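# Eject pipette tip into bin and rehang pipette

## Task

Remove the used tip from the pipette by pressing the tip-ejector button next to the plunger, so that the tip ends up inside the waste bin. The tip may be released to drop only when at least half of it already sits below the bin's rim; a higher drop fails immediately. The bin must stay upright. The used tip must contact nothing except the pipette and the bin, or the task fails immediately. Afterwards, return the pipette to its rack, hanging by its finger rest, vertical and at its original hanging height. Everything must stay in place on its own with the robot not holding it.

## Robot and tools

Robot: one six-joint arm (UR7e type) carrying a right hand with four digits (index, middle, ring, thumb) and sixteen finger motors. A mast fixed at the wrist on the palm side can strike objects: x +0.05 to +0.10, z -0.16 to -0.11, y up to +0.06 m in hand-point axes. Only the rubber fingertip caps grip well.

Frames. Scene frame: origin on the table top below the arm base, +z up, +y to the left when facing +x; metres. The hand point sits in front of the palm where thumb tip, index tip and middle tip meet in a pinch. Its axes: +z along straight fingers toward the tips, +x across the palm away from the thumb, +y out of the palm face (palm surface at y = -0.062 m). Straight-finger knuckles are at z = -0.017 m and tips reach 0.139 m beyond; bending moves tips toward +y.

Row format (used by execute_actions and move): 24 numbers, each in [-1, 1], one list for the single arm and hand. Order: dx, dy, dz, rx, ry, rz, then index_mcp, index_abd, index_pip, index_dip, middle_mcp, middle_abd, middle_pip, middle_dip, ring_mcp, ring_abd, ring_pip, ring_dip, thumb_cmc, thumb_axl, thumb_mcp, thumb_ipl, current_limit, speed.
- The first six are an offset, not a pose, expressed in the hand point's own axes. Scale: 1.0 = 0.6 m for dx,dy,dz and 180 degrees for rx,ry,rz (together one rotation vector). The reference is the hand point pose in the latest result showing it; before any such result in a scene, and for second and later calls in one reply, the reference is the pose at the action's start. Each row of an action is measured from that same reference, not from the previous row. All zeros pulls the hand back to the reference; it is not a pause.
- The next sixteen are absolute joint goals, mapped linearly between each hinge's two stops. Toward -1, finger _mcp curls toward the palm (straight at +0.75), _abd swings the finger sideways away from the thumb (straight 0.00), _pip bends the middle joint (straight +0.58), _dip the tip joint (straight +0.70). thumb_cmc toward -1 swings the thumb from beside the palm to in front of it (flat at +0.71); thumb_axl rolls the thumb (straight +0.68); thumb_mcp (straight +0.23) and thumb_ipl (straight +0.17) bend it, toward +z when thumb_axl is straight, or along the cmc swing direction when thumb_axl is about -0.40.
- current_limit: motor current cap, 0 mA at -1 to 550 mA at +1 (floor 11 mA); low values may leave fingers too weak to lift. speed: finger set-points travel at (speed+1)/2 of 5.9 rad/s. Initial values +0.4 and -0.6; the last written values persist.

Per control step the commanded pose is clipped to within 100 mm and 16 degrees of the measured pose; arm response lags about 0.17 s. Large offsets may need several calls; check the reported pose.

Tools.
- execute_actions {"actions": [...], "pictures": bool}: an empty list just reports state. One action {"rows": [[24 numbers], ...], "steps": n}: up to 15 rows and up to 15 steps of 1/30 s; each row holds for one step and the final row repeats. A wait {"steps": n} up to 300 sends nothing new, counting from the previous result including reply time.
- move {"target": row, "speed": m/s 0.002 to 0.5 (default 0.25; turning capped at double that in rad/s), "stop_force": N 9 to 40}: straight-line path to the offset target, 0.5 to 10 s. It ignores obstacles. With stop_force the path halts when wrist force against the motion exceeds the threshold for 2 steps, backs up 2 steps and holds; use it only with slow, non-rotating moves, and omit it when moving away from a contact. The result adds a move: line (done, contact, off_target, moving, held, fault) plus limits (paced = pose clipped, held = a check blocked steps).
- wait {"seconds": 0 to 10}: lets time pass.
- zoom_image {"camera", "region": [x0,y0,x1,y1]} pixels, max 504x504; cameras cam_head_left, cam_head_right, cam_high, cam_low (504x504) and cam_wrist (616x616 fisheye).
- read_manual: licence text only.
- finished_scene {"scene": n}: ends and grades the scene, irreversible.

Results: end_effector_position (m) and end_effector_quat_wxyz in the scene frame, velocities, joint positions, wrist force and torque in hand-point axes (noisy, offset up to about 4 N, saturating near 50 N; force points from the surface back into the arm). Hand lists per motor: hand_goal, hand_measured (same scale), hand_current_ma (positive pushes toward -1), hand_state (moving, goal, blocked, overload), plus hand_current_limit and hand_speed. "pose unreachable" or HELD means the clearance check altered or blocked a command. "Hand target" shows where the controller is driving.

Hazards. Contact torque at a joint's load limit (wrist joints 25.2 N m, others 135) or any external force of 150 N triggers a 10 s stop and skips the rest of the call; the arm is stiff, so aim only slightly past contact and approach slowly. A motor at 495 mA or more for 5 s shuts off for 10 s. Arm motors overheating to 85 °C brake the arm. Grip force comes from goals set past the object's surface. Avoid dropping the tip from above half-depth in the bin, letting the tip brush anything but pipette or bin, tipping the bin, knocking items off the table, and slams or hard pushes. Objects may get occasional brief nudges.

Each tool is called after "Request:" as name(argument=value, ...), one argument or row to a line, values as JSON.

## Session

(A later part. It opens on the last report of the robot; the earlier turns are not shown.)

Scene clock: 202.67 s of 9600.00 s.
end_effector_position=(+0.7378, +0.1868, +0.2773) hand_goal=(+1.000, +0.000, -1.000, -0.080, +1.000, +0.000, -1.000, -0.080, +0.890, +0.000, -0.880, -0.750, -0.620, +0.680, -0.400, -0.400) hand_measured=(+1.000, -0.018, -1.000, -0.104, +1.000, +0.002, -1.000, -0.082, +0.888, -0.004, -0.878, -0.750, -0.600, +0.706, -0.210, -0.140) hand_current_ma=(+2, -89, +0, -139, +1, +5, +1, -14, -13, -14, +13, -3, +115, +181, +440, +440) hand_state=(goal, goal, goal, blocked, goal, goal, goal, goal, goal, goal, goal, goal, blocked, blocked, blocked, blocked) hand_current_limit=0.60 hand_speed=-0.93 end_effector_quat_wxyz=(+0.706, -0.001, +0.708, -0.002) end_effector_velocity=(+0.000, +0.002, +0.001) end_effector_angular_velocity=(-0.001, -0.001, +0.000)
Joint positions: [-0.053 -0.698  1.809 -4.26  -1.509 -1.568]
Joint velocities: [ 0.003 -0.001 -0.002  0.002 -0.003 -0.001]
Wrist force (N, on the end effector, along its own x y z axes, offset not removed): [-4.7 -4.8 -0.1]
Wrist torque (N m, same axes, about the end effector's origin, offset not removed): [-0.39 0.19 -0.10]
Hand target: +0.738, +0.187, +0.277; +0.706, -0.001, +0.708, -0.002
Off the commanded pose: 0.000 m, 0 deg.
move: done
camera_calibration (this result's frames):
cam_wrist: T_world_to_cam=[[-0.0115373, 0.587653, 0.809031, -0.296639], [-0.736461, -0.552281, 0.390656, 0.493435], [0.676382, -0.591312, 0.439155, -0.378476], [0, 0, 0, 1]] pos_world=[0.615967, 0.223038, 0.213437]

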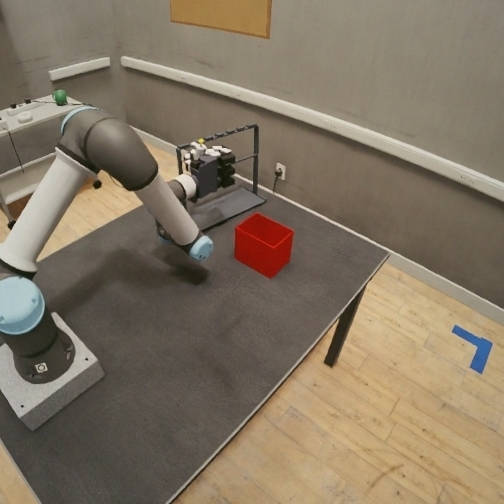

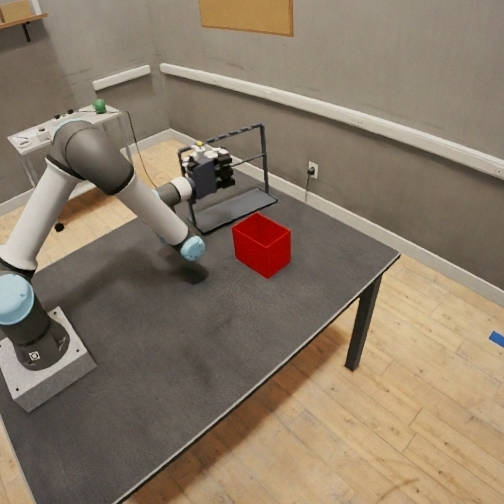

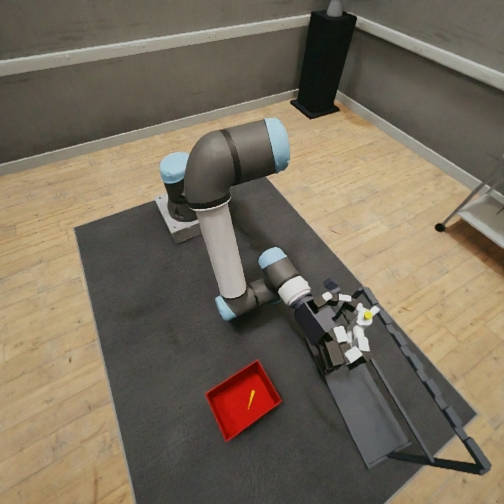

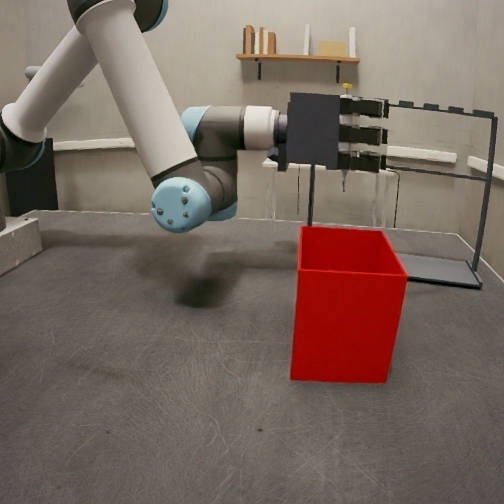

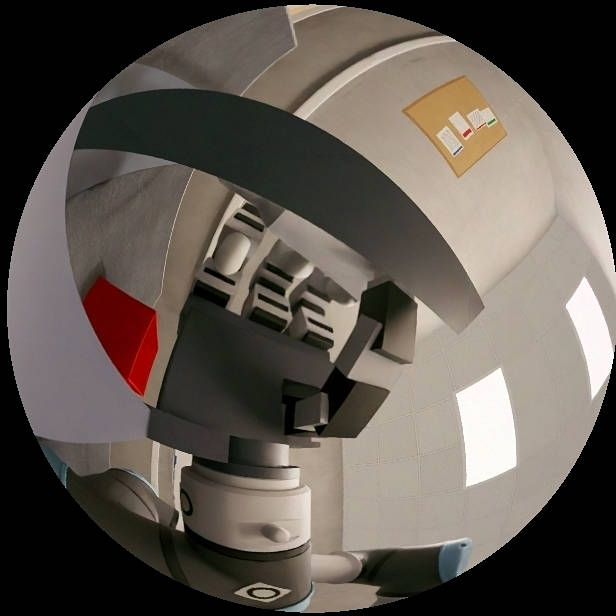

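Request:
move(
  target=[-0.008,0,0,0,0,0,1,0,-1,-0.08,1,0,-1,-0.08,0.89,0,-0.88,-0.75,-0.62,0.68,-0.4,-0.4,0.6,-0.93],
  speed=0.005,
)

Request:
zoom_image(
  camera="cam_high",
  region=[290,270,410,390],
)

Scene clock: 205.67 s of 9600.00 s.
end_effector_position=(+0.7378, +0.1868, +0.2820) hand_goal=(+1.000, +0.000, -1.000, -0.080, +1.000, +0.000, -1.000, -0.080, +0.890, +0.000, -0.880, -0.750, -0.620, +0.680, -0.400, -0.400) hand_measured=(+1.000, +0.000, -1.000, -0.102, +1.000, +0.004, -1.000, -0.084, +0.888, -0.004, -0.878, -0.750, -0.618, +0.688, -0.210, -0.150) hand_current_ma=(+2, -1, +0, -135, +1, +20, +1, -21, -13, -14, +13, -3, +7, +62, +440, +440) hand_state=(goal, goal, goal, blocked, goal, goal, goal, goal, goal, goal, goal, goal, goal, goal, blocked, blocked) hand_current_limit=0.60 hand_speed=-0.93 end_effector_quat_wxyz=(+0.706, -0.001, +0.708, -0.002) end_effector_velocity=(-0.000, +0.000, +0.001) end_effector_angular_velocity=(+0.000, -0.001, +0.000)
Joint positions: [-0.053 -0.708  1.812 -4.252 -1.509 -1.568]
Joint velocities: [ 0.    -0.003  0.001  0.001  0.     0.   ]
Wrist force (N, on the end effector, along its own x y z axes, offset not removed): [0.9 -1.1 -0.5]
Wrist torque (N m, same axes, about the end effector's origin, offset not removed): [-0.19 0.00 -0.09]
Hand target: +0.738, +0.187, +0.282; +0.706, -0.001, +0.708, -0.002
Off the commanded pose: 0.000 m, 0 deg.
move: done
camera_calibration (this result's frames):
cam_wrist: T_world_to_cam=[[-0.0115418, 0.587664, 0.809023, -0.300436], [-0.736462, -0.552276, 0.39066, 0.491625], [0.676381, -0.591305, 0.439166, -0.380539], [0, 0, 0, 1]] pos_world=[0.615984, 0.223054, 0.218121]

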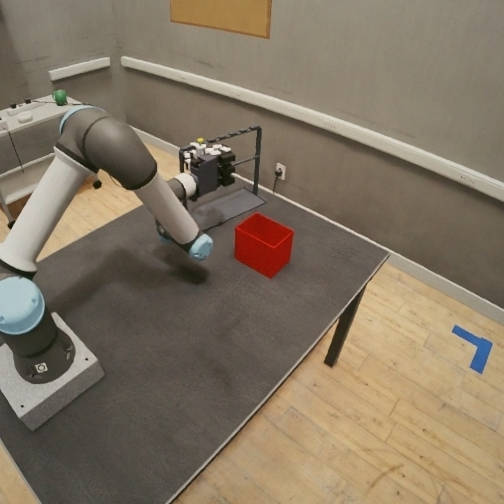

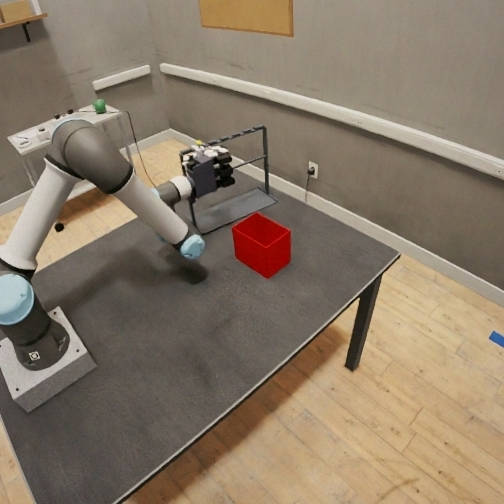

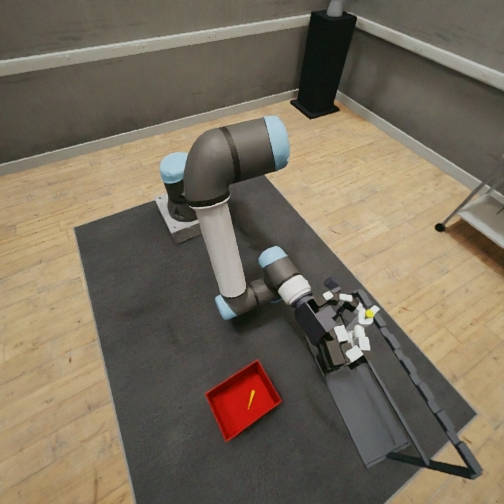

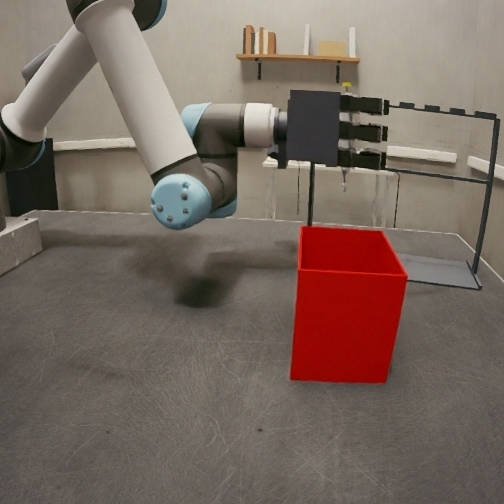

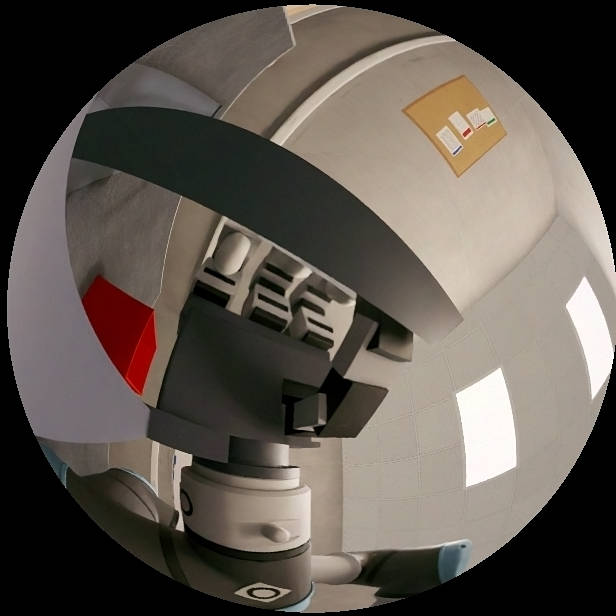

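Region (290, 270, 410, 390) of cam_high's 504x504 image, scaled by 4.200, with more detail than that image has.

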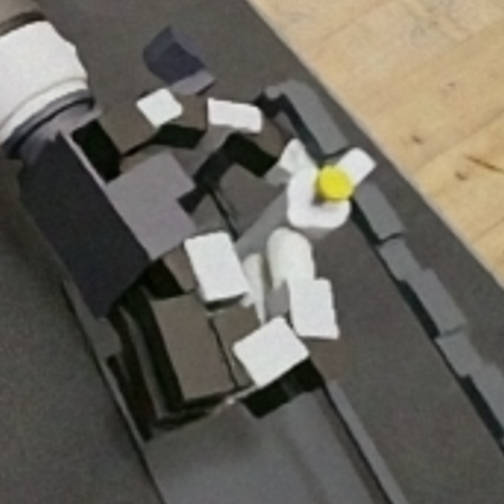

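Worked. A little further, then lower.

Request:
move(
  target=[0,0.005,0.004,0,0,0,1,0,-1,-0.08,1,0,-1,-0.08,0.89,0,-0.88,-0.75,-0.62,0.68,-0.4,-0.4,0.6,-0.93],
  speed=0.006,
)

Request:
move(
  target=[0.014,0,0,0,0,0,1,0,-1,-0.08,1,0,-1,-0.08,0.89,0,-0.88,-0.75,-0.62,0.68,-0.4,-0.4,0.6,-0.93],
  speed=0.006,
)

Request:
zoom_image(
  camera="cam_high",
  region=[330,275,410,355],
)

Scene clock: 208.90 s of 9600.00 s.
end_effector_position=(+0.7401, +0.1897, +0.2820) hand_goal=(+1.000, +0.000, -1.000, -0.080, +1.000, +0.000, -1.000, -0.080, +0.890, +0.000, -0.880, -0.750, -0.620, +0.680, -0.400, -0.400) hand_measured=(+1.000, +0.000, -1.000, -0.102, +1.000, +0.004, -0.998, -0.084, +0.888, -0.004, -0.878, -0.750, -0.618, +0.688, -0.210, -0.150) hand_current_ma=(+2, +0, +0, -135, +1, +21, +6, -22, -13, -14, +13, -3, +6, +61, +440, +440) hand_state=(goal, goal, goal, blocked, goal, goal, goal, goal, goal, goal, goal, goal, goal, goal, blocked, blocked) hand_current_limit=0.60 hand_speed=-0.93 end_effector_quat_wxyz=(+0.706, -0.001, +0.708, -0.002) end_effector_velocity=(+0.001, +0.001, +0.000) end_effector_angular_velocity=(+0.000, -0.001, +0.000)
Joint positions: [-0.047 -0.705  1.802 -4.246 -1.515 -1.568]
Joint velocities: [ 0.003  0.001 -0.003  0.001 -0.002  0.   ]
Wrist force (N, on the end effector, along its own x y z axes, offset not removed): [0.6 -0.4 -1.7]
Wrist torque (N m, same axes, about the end effector's origin, offset not removed): [0.04 0.13 -0.07]
Hand target: +0.740, +0.190, +0.282; +0.706, -0.001, +0.708, -0.002
Off the commanded pose: 0.000 m, 0 deg.
move: done
camera_calibration (this result's frames):
cam_wrist: T_world_to_cam=[[-0.0115487, 0.58763, 0.809047, -0.302104], [-0.736462, -0.552295, 0.390632, 0.494935], [0.67638, -0.591322, 0.439145, -0.380383], [0, 0, 0, 1]] pos_world=[0.618296, 0.225947, 0.218122]

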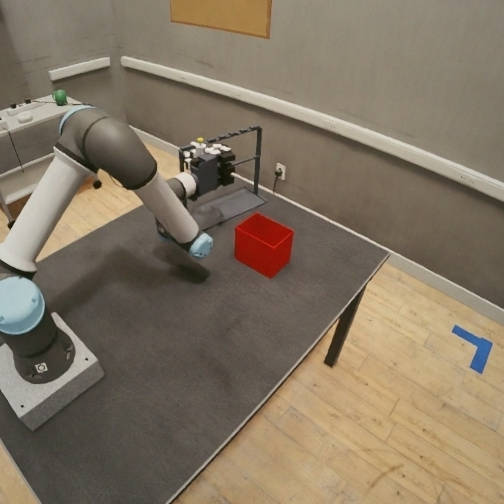

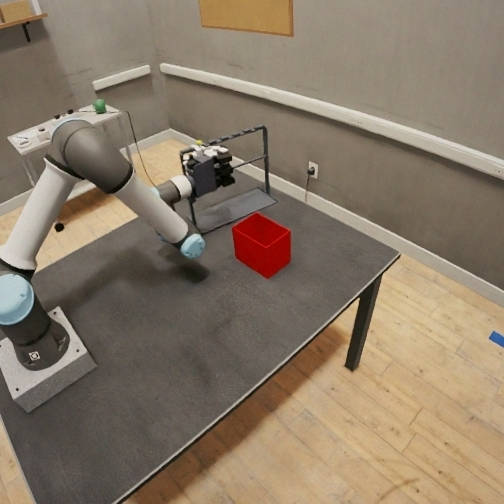

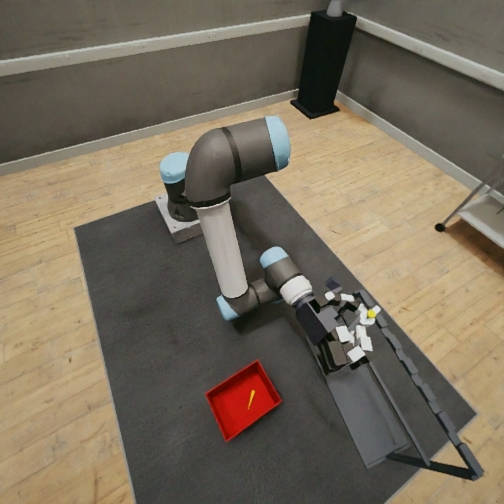

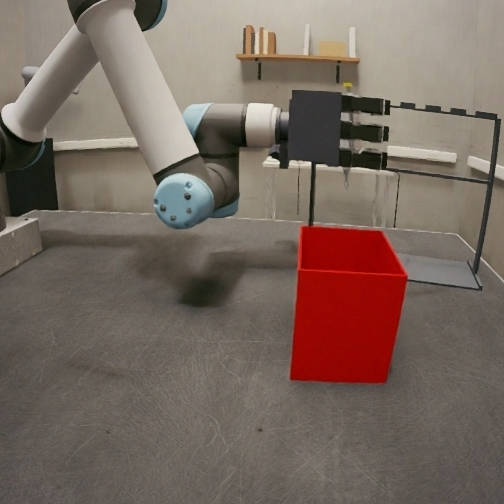

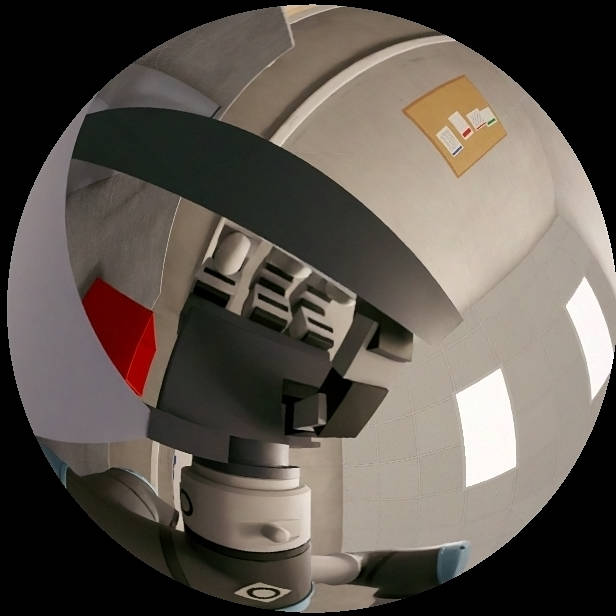

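Scene clock: 210.53 s of 9600.00 s.
end_effector_position=(+0.7401, +0.1897, +0.2737) hand_goal=(+1.000, +0.000, -1.000, -0.080, +1.000, +0.000, -1.000, -0.080, +0.890, +0.000, -0.880, -0.750, -0.620, +0.680, -0.400, -0.400) hand_measured=(+1.000, -0.016, -1.000, -0.102, +1.000, -0.002, -1.000, -0.082, +0.888, -0.004, -0.878, -0.750, -0.602, +0.700, -0.210, -0.152) hand_current_ma=(+2, -79, +0, -134, +1, -6, +3, -14, -13, -14, +13, -3, +102, +143, +440, +440) hand_state=(goal, moving, goal, blocked, goal, goal, goal, goal, goal, goal, goal, goal, goal, blocked, blocked, blocked) hand_current_limit=0.60 hand_speed=-0.93 end_effector_quat_wxyz=(+0.706, -0.001, +0.708, -0.002) end_effector_velocity=(-0.000, -0.000, -0.001) end_effector_angular_velocity=(-0.001, -0.001, -0.000)
Joint positions: [-0.047 -0.687  1.798 -4.26  -1.515 -1.568]
Joint velocities: [-0.     0.003 -0.    -0.003  0.    -0.   ]
Wrist force (N, on the end effector, along its own x y z axes, offset not removed): [-5.3 0.2 -2.7]
Wrist torque (N m, same axes, about the end effector's origin, offset not removed): [0.12 0.12 -0.15]
Hand target: +0.740, +0.190, +0.274; +0.706, -0.001, +0.708, -0.002
Off the commanded pose: 0.000 m, 0 deg.
move: done
camera_calibration (this result's frames):
cam_wrist: T_world_to_cam=[[-0.0115716, 0.587629, 0.809047, -0.295395], [-0.736451, -0.552315, 0.390625, 0.498129], [0.676392, -0.591304, 0.439152, -0.376755], [0, 0, 0, 1]] pos_world=[0.618264, 0.22593, 0.20986]

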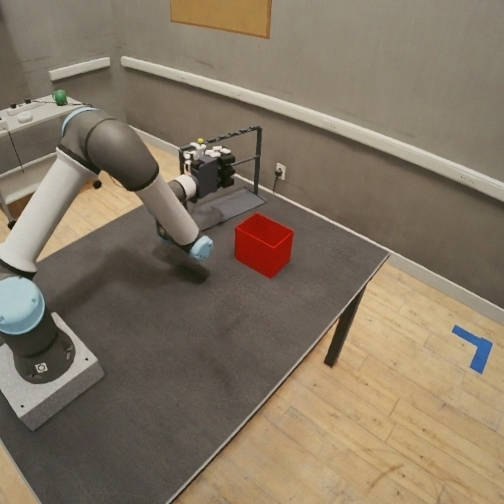

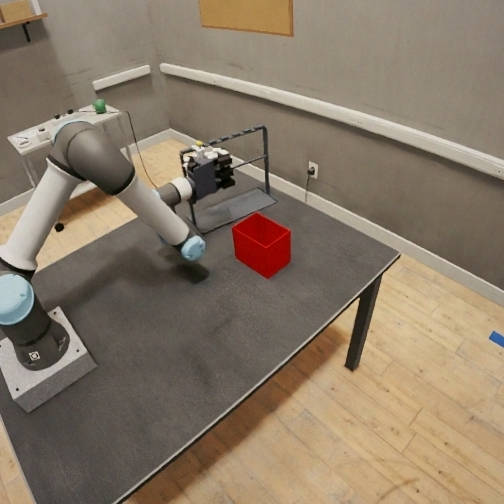

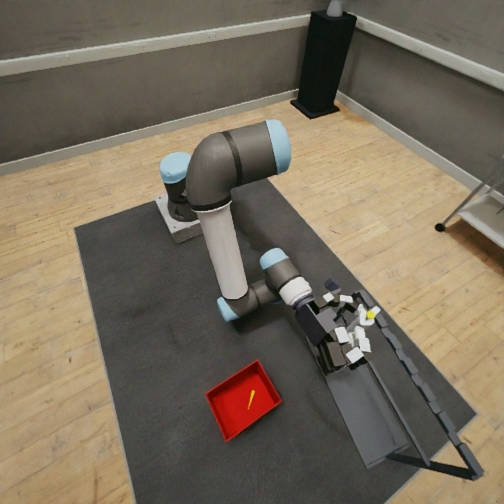

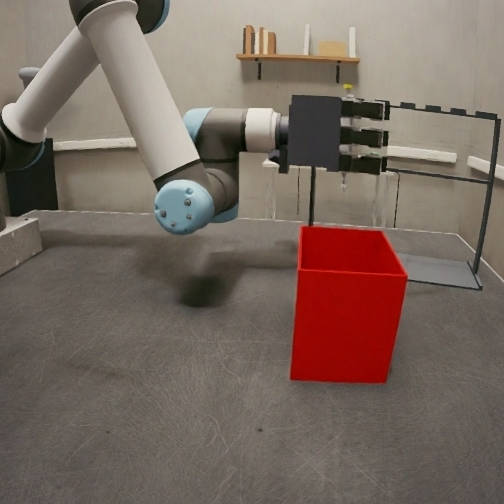

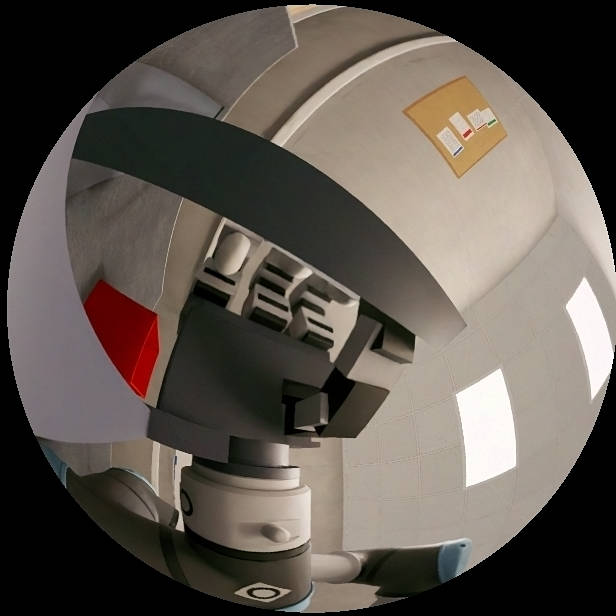

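Region (330, 275, 410, 355) of cam_high's 504x504 image, scaled by 6.300, with more detail than that image has.

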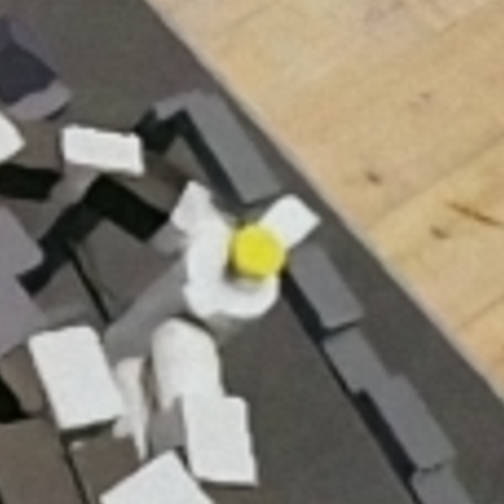

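Request:
move(
  target=[0.008,0,0,0,0,0,1,0,-1,-0.08,1,0,-1,-0.08,0.89,0,-0.88,-0.75,-0.62,0.68,-0.4,-0.4,0.6,-0.93],
  speed=0.006,
)

Request:
move(
  target=[-0.01,0.012,0.002,0,0,0,1,0,-1,-0.08,1,0,-1,-0.08,0.89,0,-0.88,-0.75,-0.62,0.68,-0.4,-0.4,0.6,-0.93],
  speed=0.006,
)

Request:
zoom_image(
  camera="cam_high",
  region=[330,275,410,355],
)

Scene clock: 214.47 s of 9600.00 s.
end_effector_position=(+0.7401, +0.1897, +0.2691) hand_goal=(+1.000, +0.000, -1.000, -0.080, +1.000, +0.000, -1.000, -0.080, +0.890, +0.000, -0.880, -0.750, -0.620, +0.680, -0.400, -0.400) hand_measured=(+1.000, -0.016, -1.000, -0.102, +1.000, -0.002, -1.000, -0.082, +0.888, -0.004, -0.878, -0.750, -0.598, +0.704, -0.210, -0.152) hand_current_ma=(+2, -81, +0, -134, +1, -6, +3, -14, -13, -14, +13, -3, +120, +163, +440, +440) hand_state=(goal, goal, goal, blocked, goal, goal, goal, goal, goal, goal, goal, goal, blocked, blocked, blocked, blocked) hand_current_limit=0.60 hand_speed=-0.93 end_effector_quat_wxyz=(+0.706, -0.001, +0.708, -0.002) end_effector_velocity=(-0.000, +0.000, -0.001) end_effector_angular_velocity=(-0.001, -0.000, +0.000)
Joint positions: [-0.047 -0.677  1.796 -4.267 -1.515 -1.568]
Joint velocities: [ 0.     0.003 -0.001 -0.002  0.    -0.001]
Wrist force (N, on the end effector, along its own x y z axes, offset not removed): [-4.6 0.5 0.2]
Wrist torque (N m, same axes, about the end effector's origin, offset not removed): [-0.21 -0.10 0.09]
Hand target: +0.740, +0.190, +0.269; +0.706, -0.001, +0.708, -0.002
Off the commanded pose: 0.000 m, 0 deg.
move: done
camera_calibration (this result's frames):
cam_wrist: T_world_to_cam=[[-0.011551, 0.58763, 0.809047, -0.291615], [-0.736477, -0.552283, 0.390622, 0.499934], [0.676364, -0.591332, 0.439156, -0.374703], [0, 0, 0, 1]] pos_world=[0.618256, 0.225893, 0.205198]

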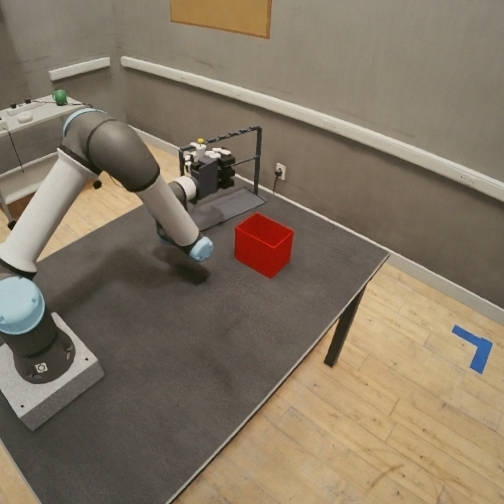

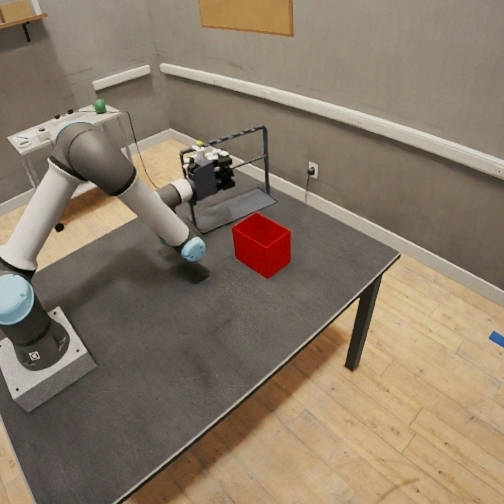

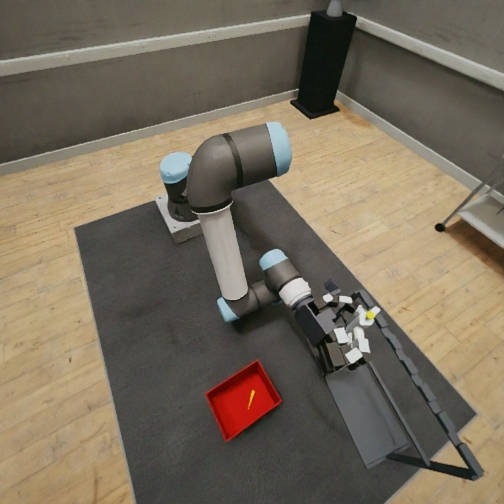

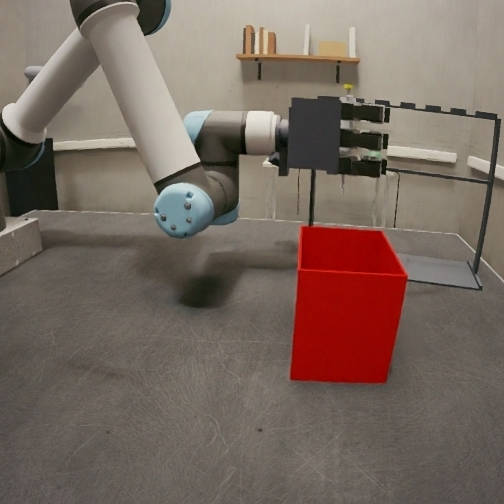

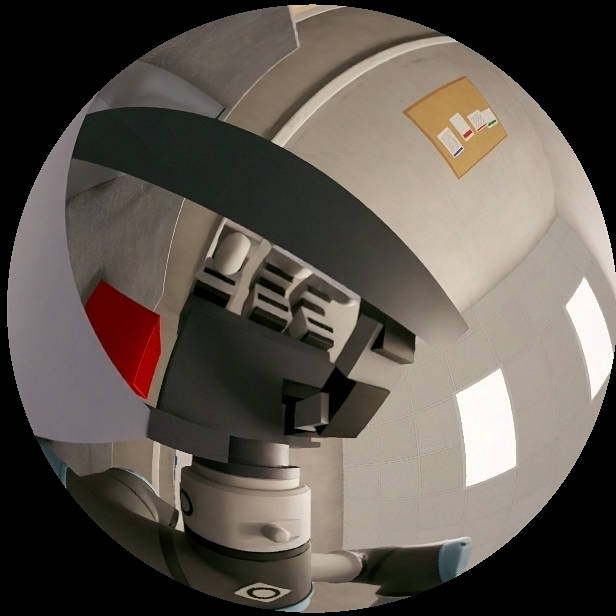

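Scene clock: 216.27 s of 9600.00 s.
end_effector_position=(+0.7413, +0.1968, +0.2750) hand_goal=(+1.000, +0.000, -1.000, -0.080, +1.000, +0.000, -1.000, -0.080, +0.890, +0.000, -0.880, -0.750, -0.620, +0.680, -0.400, -0.400) hand_measured=(+1.000, +0.002, -1.000, -0.098, +1.000, +0.008, -1.000, -0.090, +0.888, -0.004, -0.878, -0.750, -0.612, +0.698, -0.210, -0.152) hand_current_ma=(+1, +8, +0, -110, +1, +36, +1, -52, -13, -14, +13, -3, +46, +125, +440, +440) hand_state=(goal, goal, goal, goal, goal, goal, goal, goal, goal, goal, goal, goal, goal, goal, blocked, blocked) hand_current_limit=0.60 hand_speed=-0.93 end_effector_quat_wxyz=(+0.706, -0.001, +0.708, -0.002) end_effector_velocity=(+0.000, +0.001, +0.000) end_effector_angular_velocity=(+0.001, +0.001, +0.000)
Joint positions: [-0.033 -0.687  1.791 -4.252 -1.529 -1.568]
Joint velocities: [ 0.002 -0.001 -0.001  0.003 -0.002  0.001]
Wrist force (N, on the end effector, along its own x y z axes, offset not removed): [2.8 -1.3 -1.7]
Wrist torque (N m, same axes, about the end effector's origin, offset not removed): [-0.08 -0.17 -0.05]
Hand target: +0.741, +0.197, +0.275; +0.706, -0.001, +0.708, -0.002
Off the commanded pose: 0.000 m, 0 deg.
move: done
camera_calibration (this result's frames):
cam_wrist: T_world_to_cam=[[-0.011558, 0.58761, 0.809062, -0.300548], [-0.736477, -0.552296, 0.390604, 0.502448], [0.676364, -0.591341, 0.439144, -0.3739], [0, 0, 0, 1]] pos_world=[0.61946, 0.233003, 0.2111]

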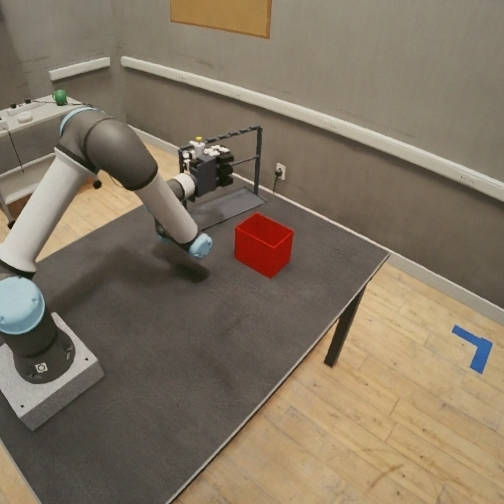

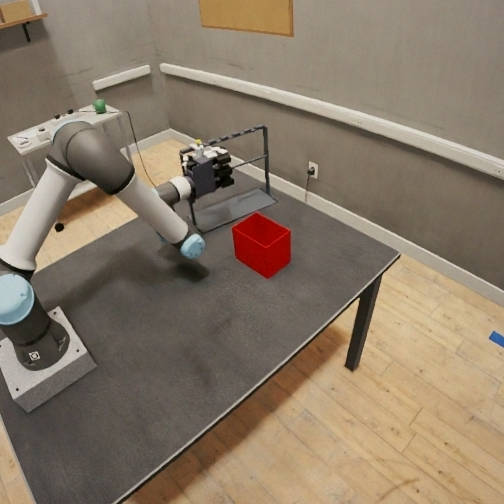

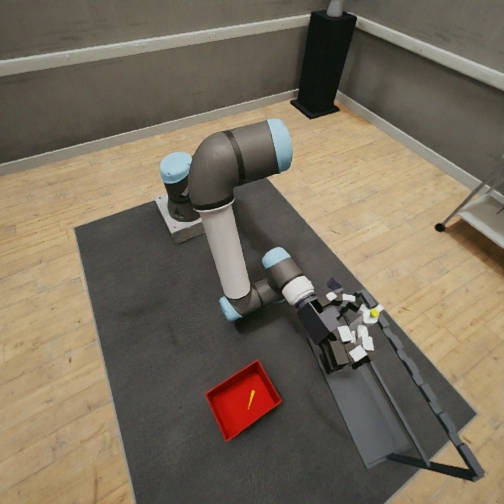

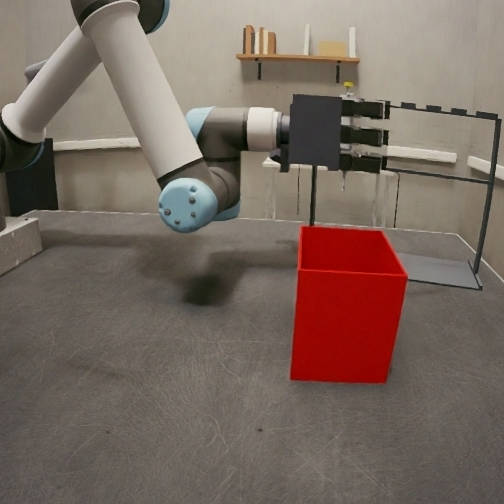

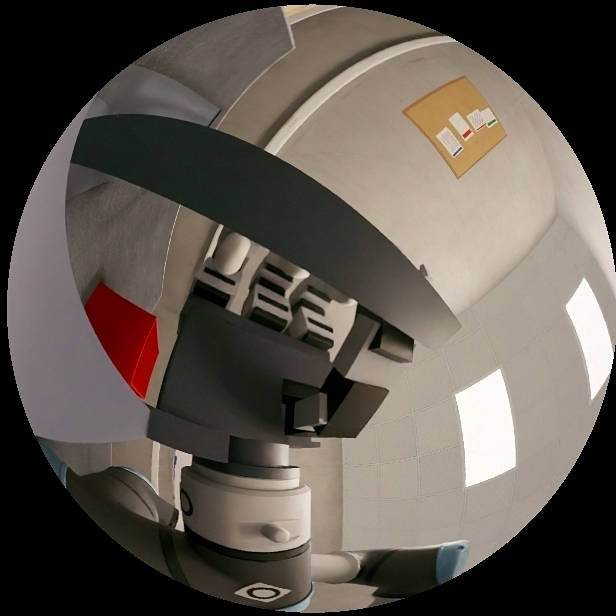

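Region (330, 275, 410, 355) of cam_high's 504x504 image, scaled by 6.300, with more detail than that image has.

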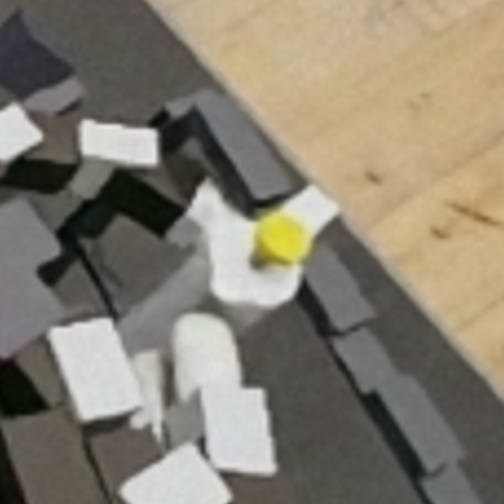

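Body against rail now. Lower and release the thumb.

Request:
move(
  target=[0.014,0,0,0,0,0,1,0,-1,-0.08,1,0,-1,-0.08,0.89,0,-0.88,-0.75,-0.62,0.68,-0.4,-0.4,0.6,-0.93],
  speed=0.006,
)

Request:
move(
  target=[0,0,0,0,0,0,1,0,-1,-0.08,1,0,-1,-0.08,0.89,0,-0.88,-0.75,-0.62,0.68,-0.2,0.2,0.6,-0.8],
)

Request:
zoom_image(
  camera="cam_high",
  region=[330,275,410,355],
)

Scene clock: 220.57 s of 9600.00 s.
end_effector_position=(+0.7412, +0.1968, +0.2667) hand_goal=(+1.000, +0.000, -1.000, -0.080, +1.000, +0.000, -1.000, -0.080, +0.890, +0.000, -0.880, -0.750, -0.620, +0.680, -0.400, -0.400) hand_measured=(+1.000, -0.010, -1.000, -0.098, +1.000, -0.006, -1.000, -0.090, +0.888, -0.004, -0.878, -0.750, -0.600, +0.702, -0.210, -0.152) hand_current_ma=(+1, -51, +0, -110, +1, -24, +1, -52, -13, -14, +13, -3, +115, +159, +440, +440) hand_state=(goal, goal, goal, goal, goal, goal, goal, goal, goal, goal, goal, goal, blocked, blocked, blocked, blocked) hand_current_limit=0.60 hand_speed=-0.93 end_effector_quat_wxyz=(+0.706, -0.001, +0.708, -0.002) end_effector_velocity=(-0.000, +0.000, -0.002) end_effector_angular_velocity=(+0.000, +0.000, +0.001)
Joint positions: [-0.033 -0.669  1.786 -4.266 -1.529 -1.568]
Joint velocities: [ 0.     0.003 -0.001 -0.002  0.001  0.   ]
Wrist force (N, on the end effector, along its own x y z axes, offset not removed): [-5.7 -0.8 -2.2]
Wrist torque (N m, same axes, about the end effector's origin, offset not removed): [-0.13 0.26 -0.14]
Hand target: +0.741, +0.197, +0.267; +0.706, -0.001, +0.708, -0.002
Off the commanded pose: 0.000 m, 0 deg.
move: done
camera_calibration (this result's frames):
cam_wrist: T_world_to_cam=[[-0.0115572, 0.587612, 0.80906, -0.293855], [-0.736469, -0.552301, 0.390611, 0.505642], [0.676372, -0.591333, 0.439141, -0.370263], [0, 0, 0, 1]] pos_world=[0.619429, 0.23299, 0.202836]

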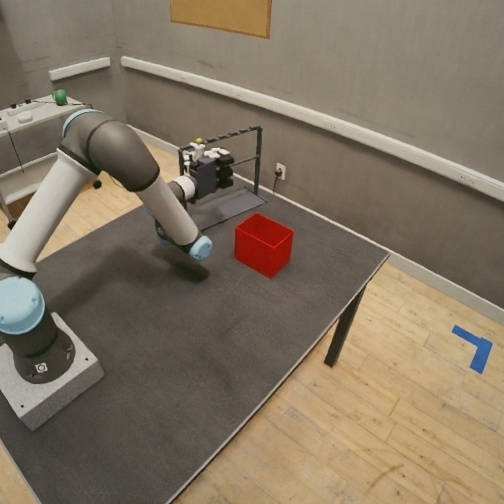

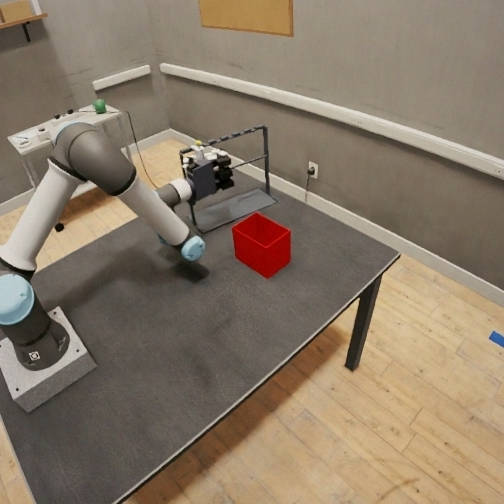

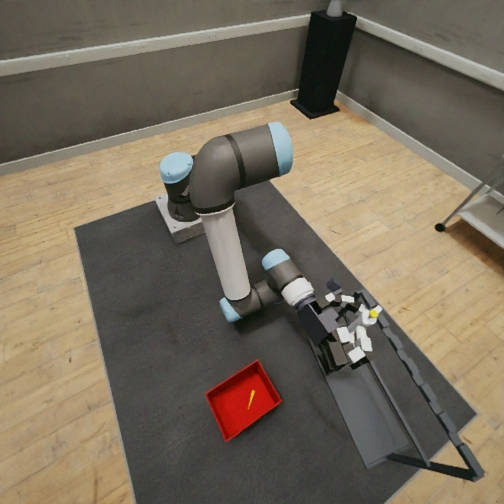

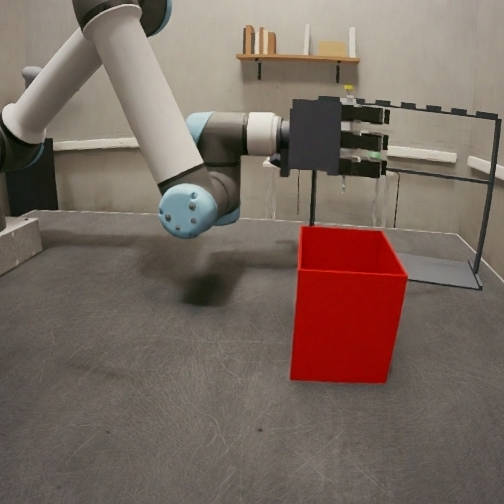

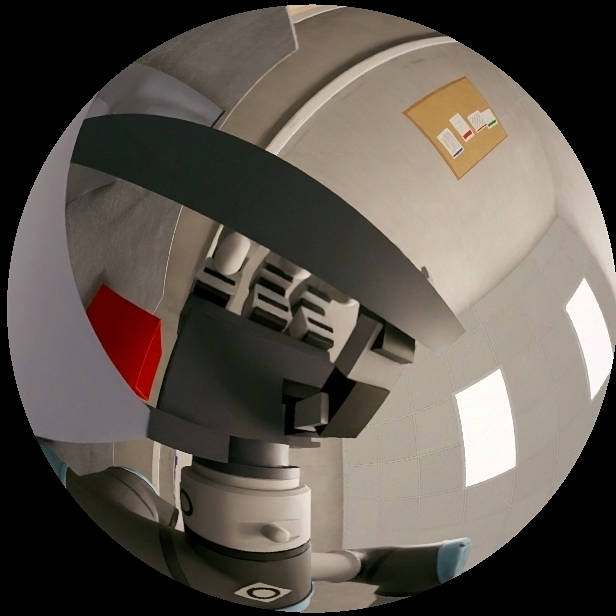

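Scene clock: 221.97 s of 9600.00 s.
end_effector_position=(+0.7413, +0.1968, +0.2667) hand_goal=(+1.000, +0.000, -1.000, -0.080, +1.000, +0.000, -1.000, -0.080, +0.890, +0.000, -0.880, -0.750, -0.620, +0.680, -0.200, +0.200) hand_measured=(+1.000, -0.008, -1.000, -0.090, +1.000, -0.006, -1.000, -0.082, +0.888, -0.004, -0.878, -0.750, -0.628, +0.678, -0.200, +0.196) hand_current_ma=(+1, -33, +0, -59, +1, -22, +1, -14, -13, -14, +13, -3, -43, -14, -7, -24) hand_state=(goal, goal, goal, goal, goal, goal, goal, goal, goal, goal, goal, goal, goal, goal, goal, goal) hand_current_limit=0.60 hand_speed=-0.80 end_effector_quat_wxyz=(+0.706, -0.001, +0.708, -0.002) end_effector_velocity=(+0.000, -0.000, +0.000) end_effector_angular_velocity=(-0.000, -0.001, -0.001)
Joint positions: [-0.033 -0.669  1.786 -4.266 -1.529 -1.568]
Joint velocities: [-0. -0. -0. -0. -0. -0.]
Wrist force (N, on the end effector, along its own x y z axes, offset not removed): [0.9 -4.0 -0.6]
Wrist torque (N m, same axes, about the end effector's origin, offset not removed): [-0.33 -0.05 -0.11]
Hand target: +0.741, +0.197, +0.267; +0.706, -0.001, +0.708, -0.002
Off the commanded pose: 0.000 m, 0 deg.
move: done
camera_calibration (this result's frames):
cam_wrist: T_world_to_cam=[[-0.0115192, 0.587611, 0.809061, -0.293851], [-0.736464, -0.55229, 0.390636, 0.505642], [0.676378, -0.591345, 0.439117, -0.37026], [0, 0, 0, 1]] pos_world=[0.619438, 0.23298, 0.202809]

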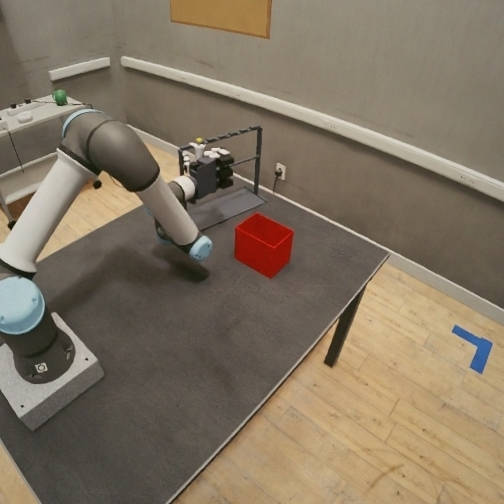

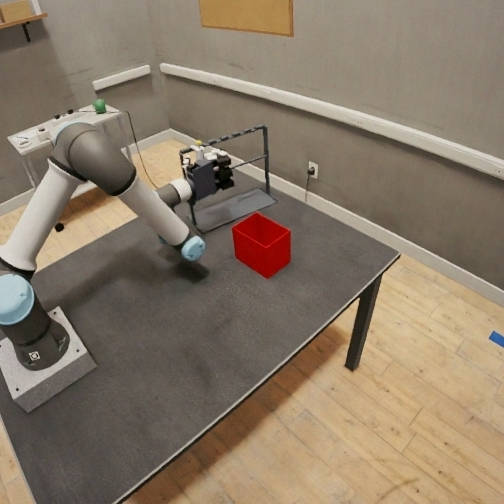

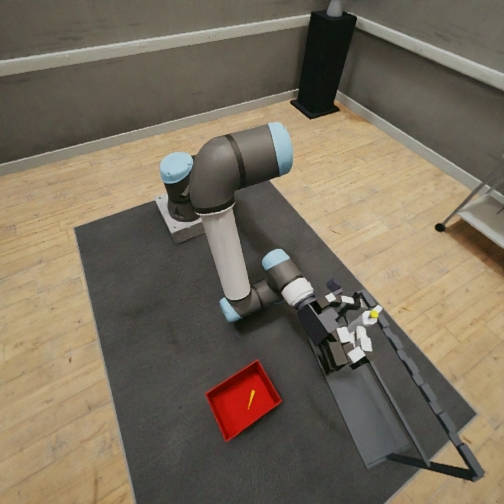

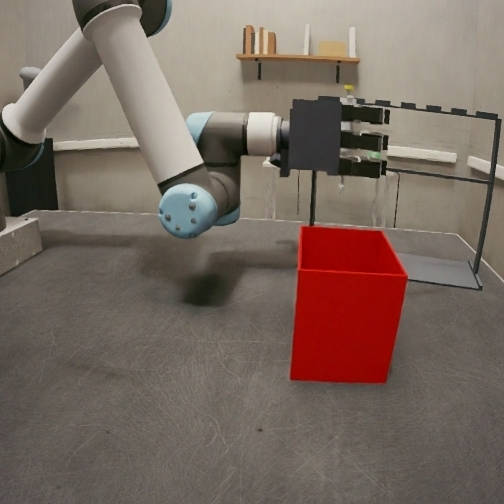

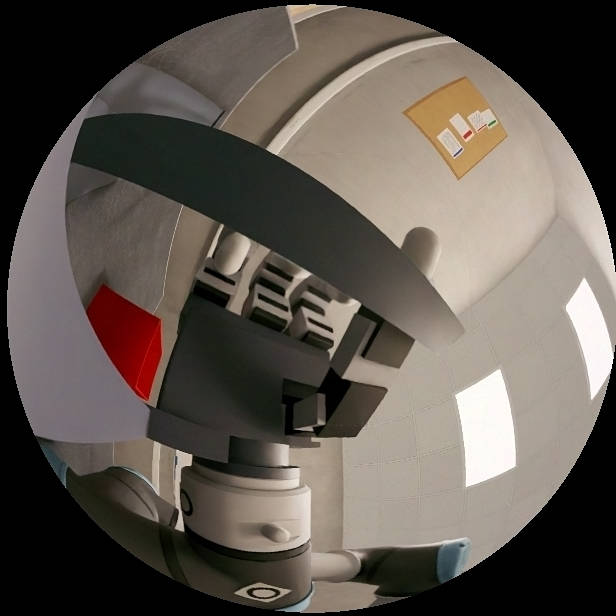

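Region (330, 275, 410, 355) of cam_high's 504x504 image, scaled by 6.300, with more detail than that image has.

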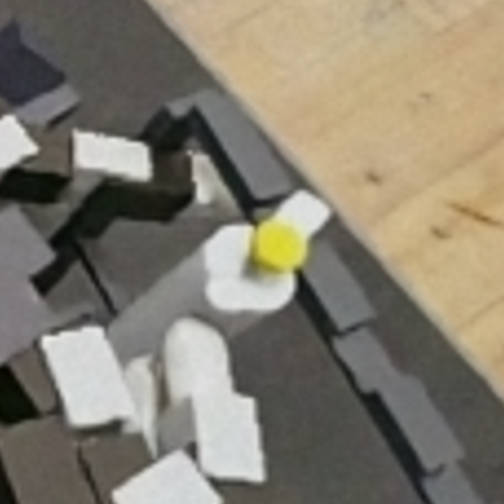

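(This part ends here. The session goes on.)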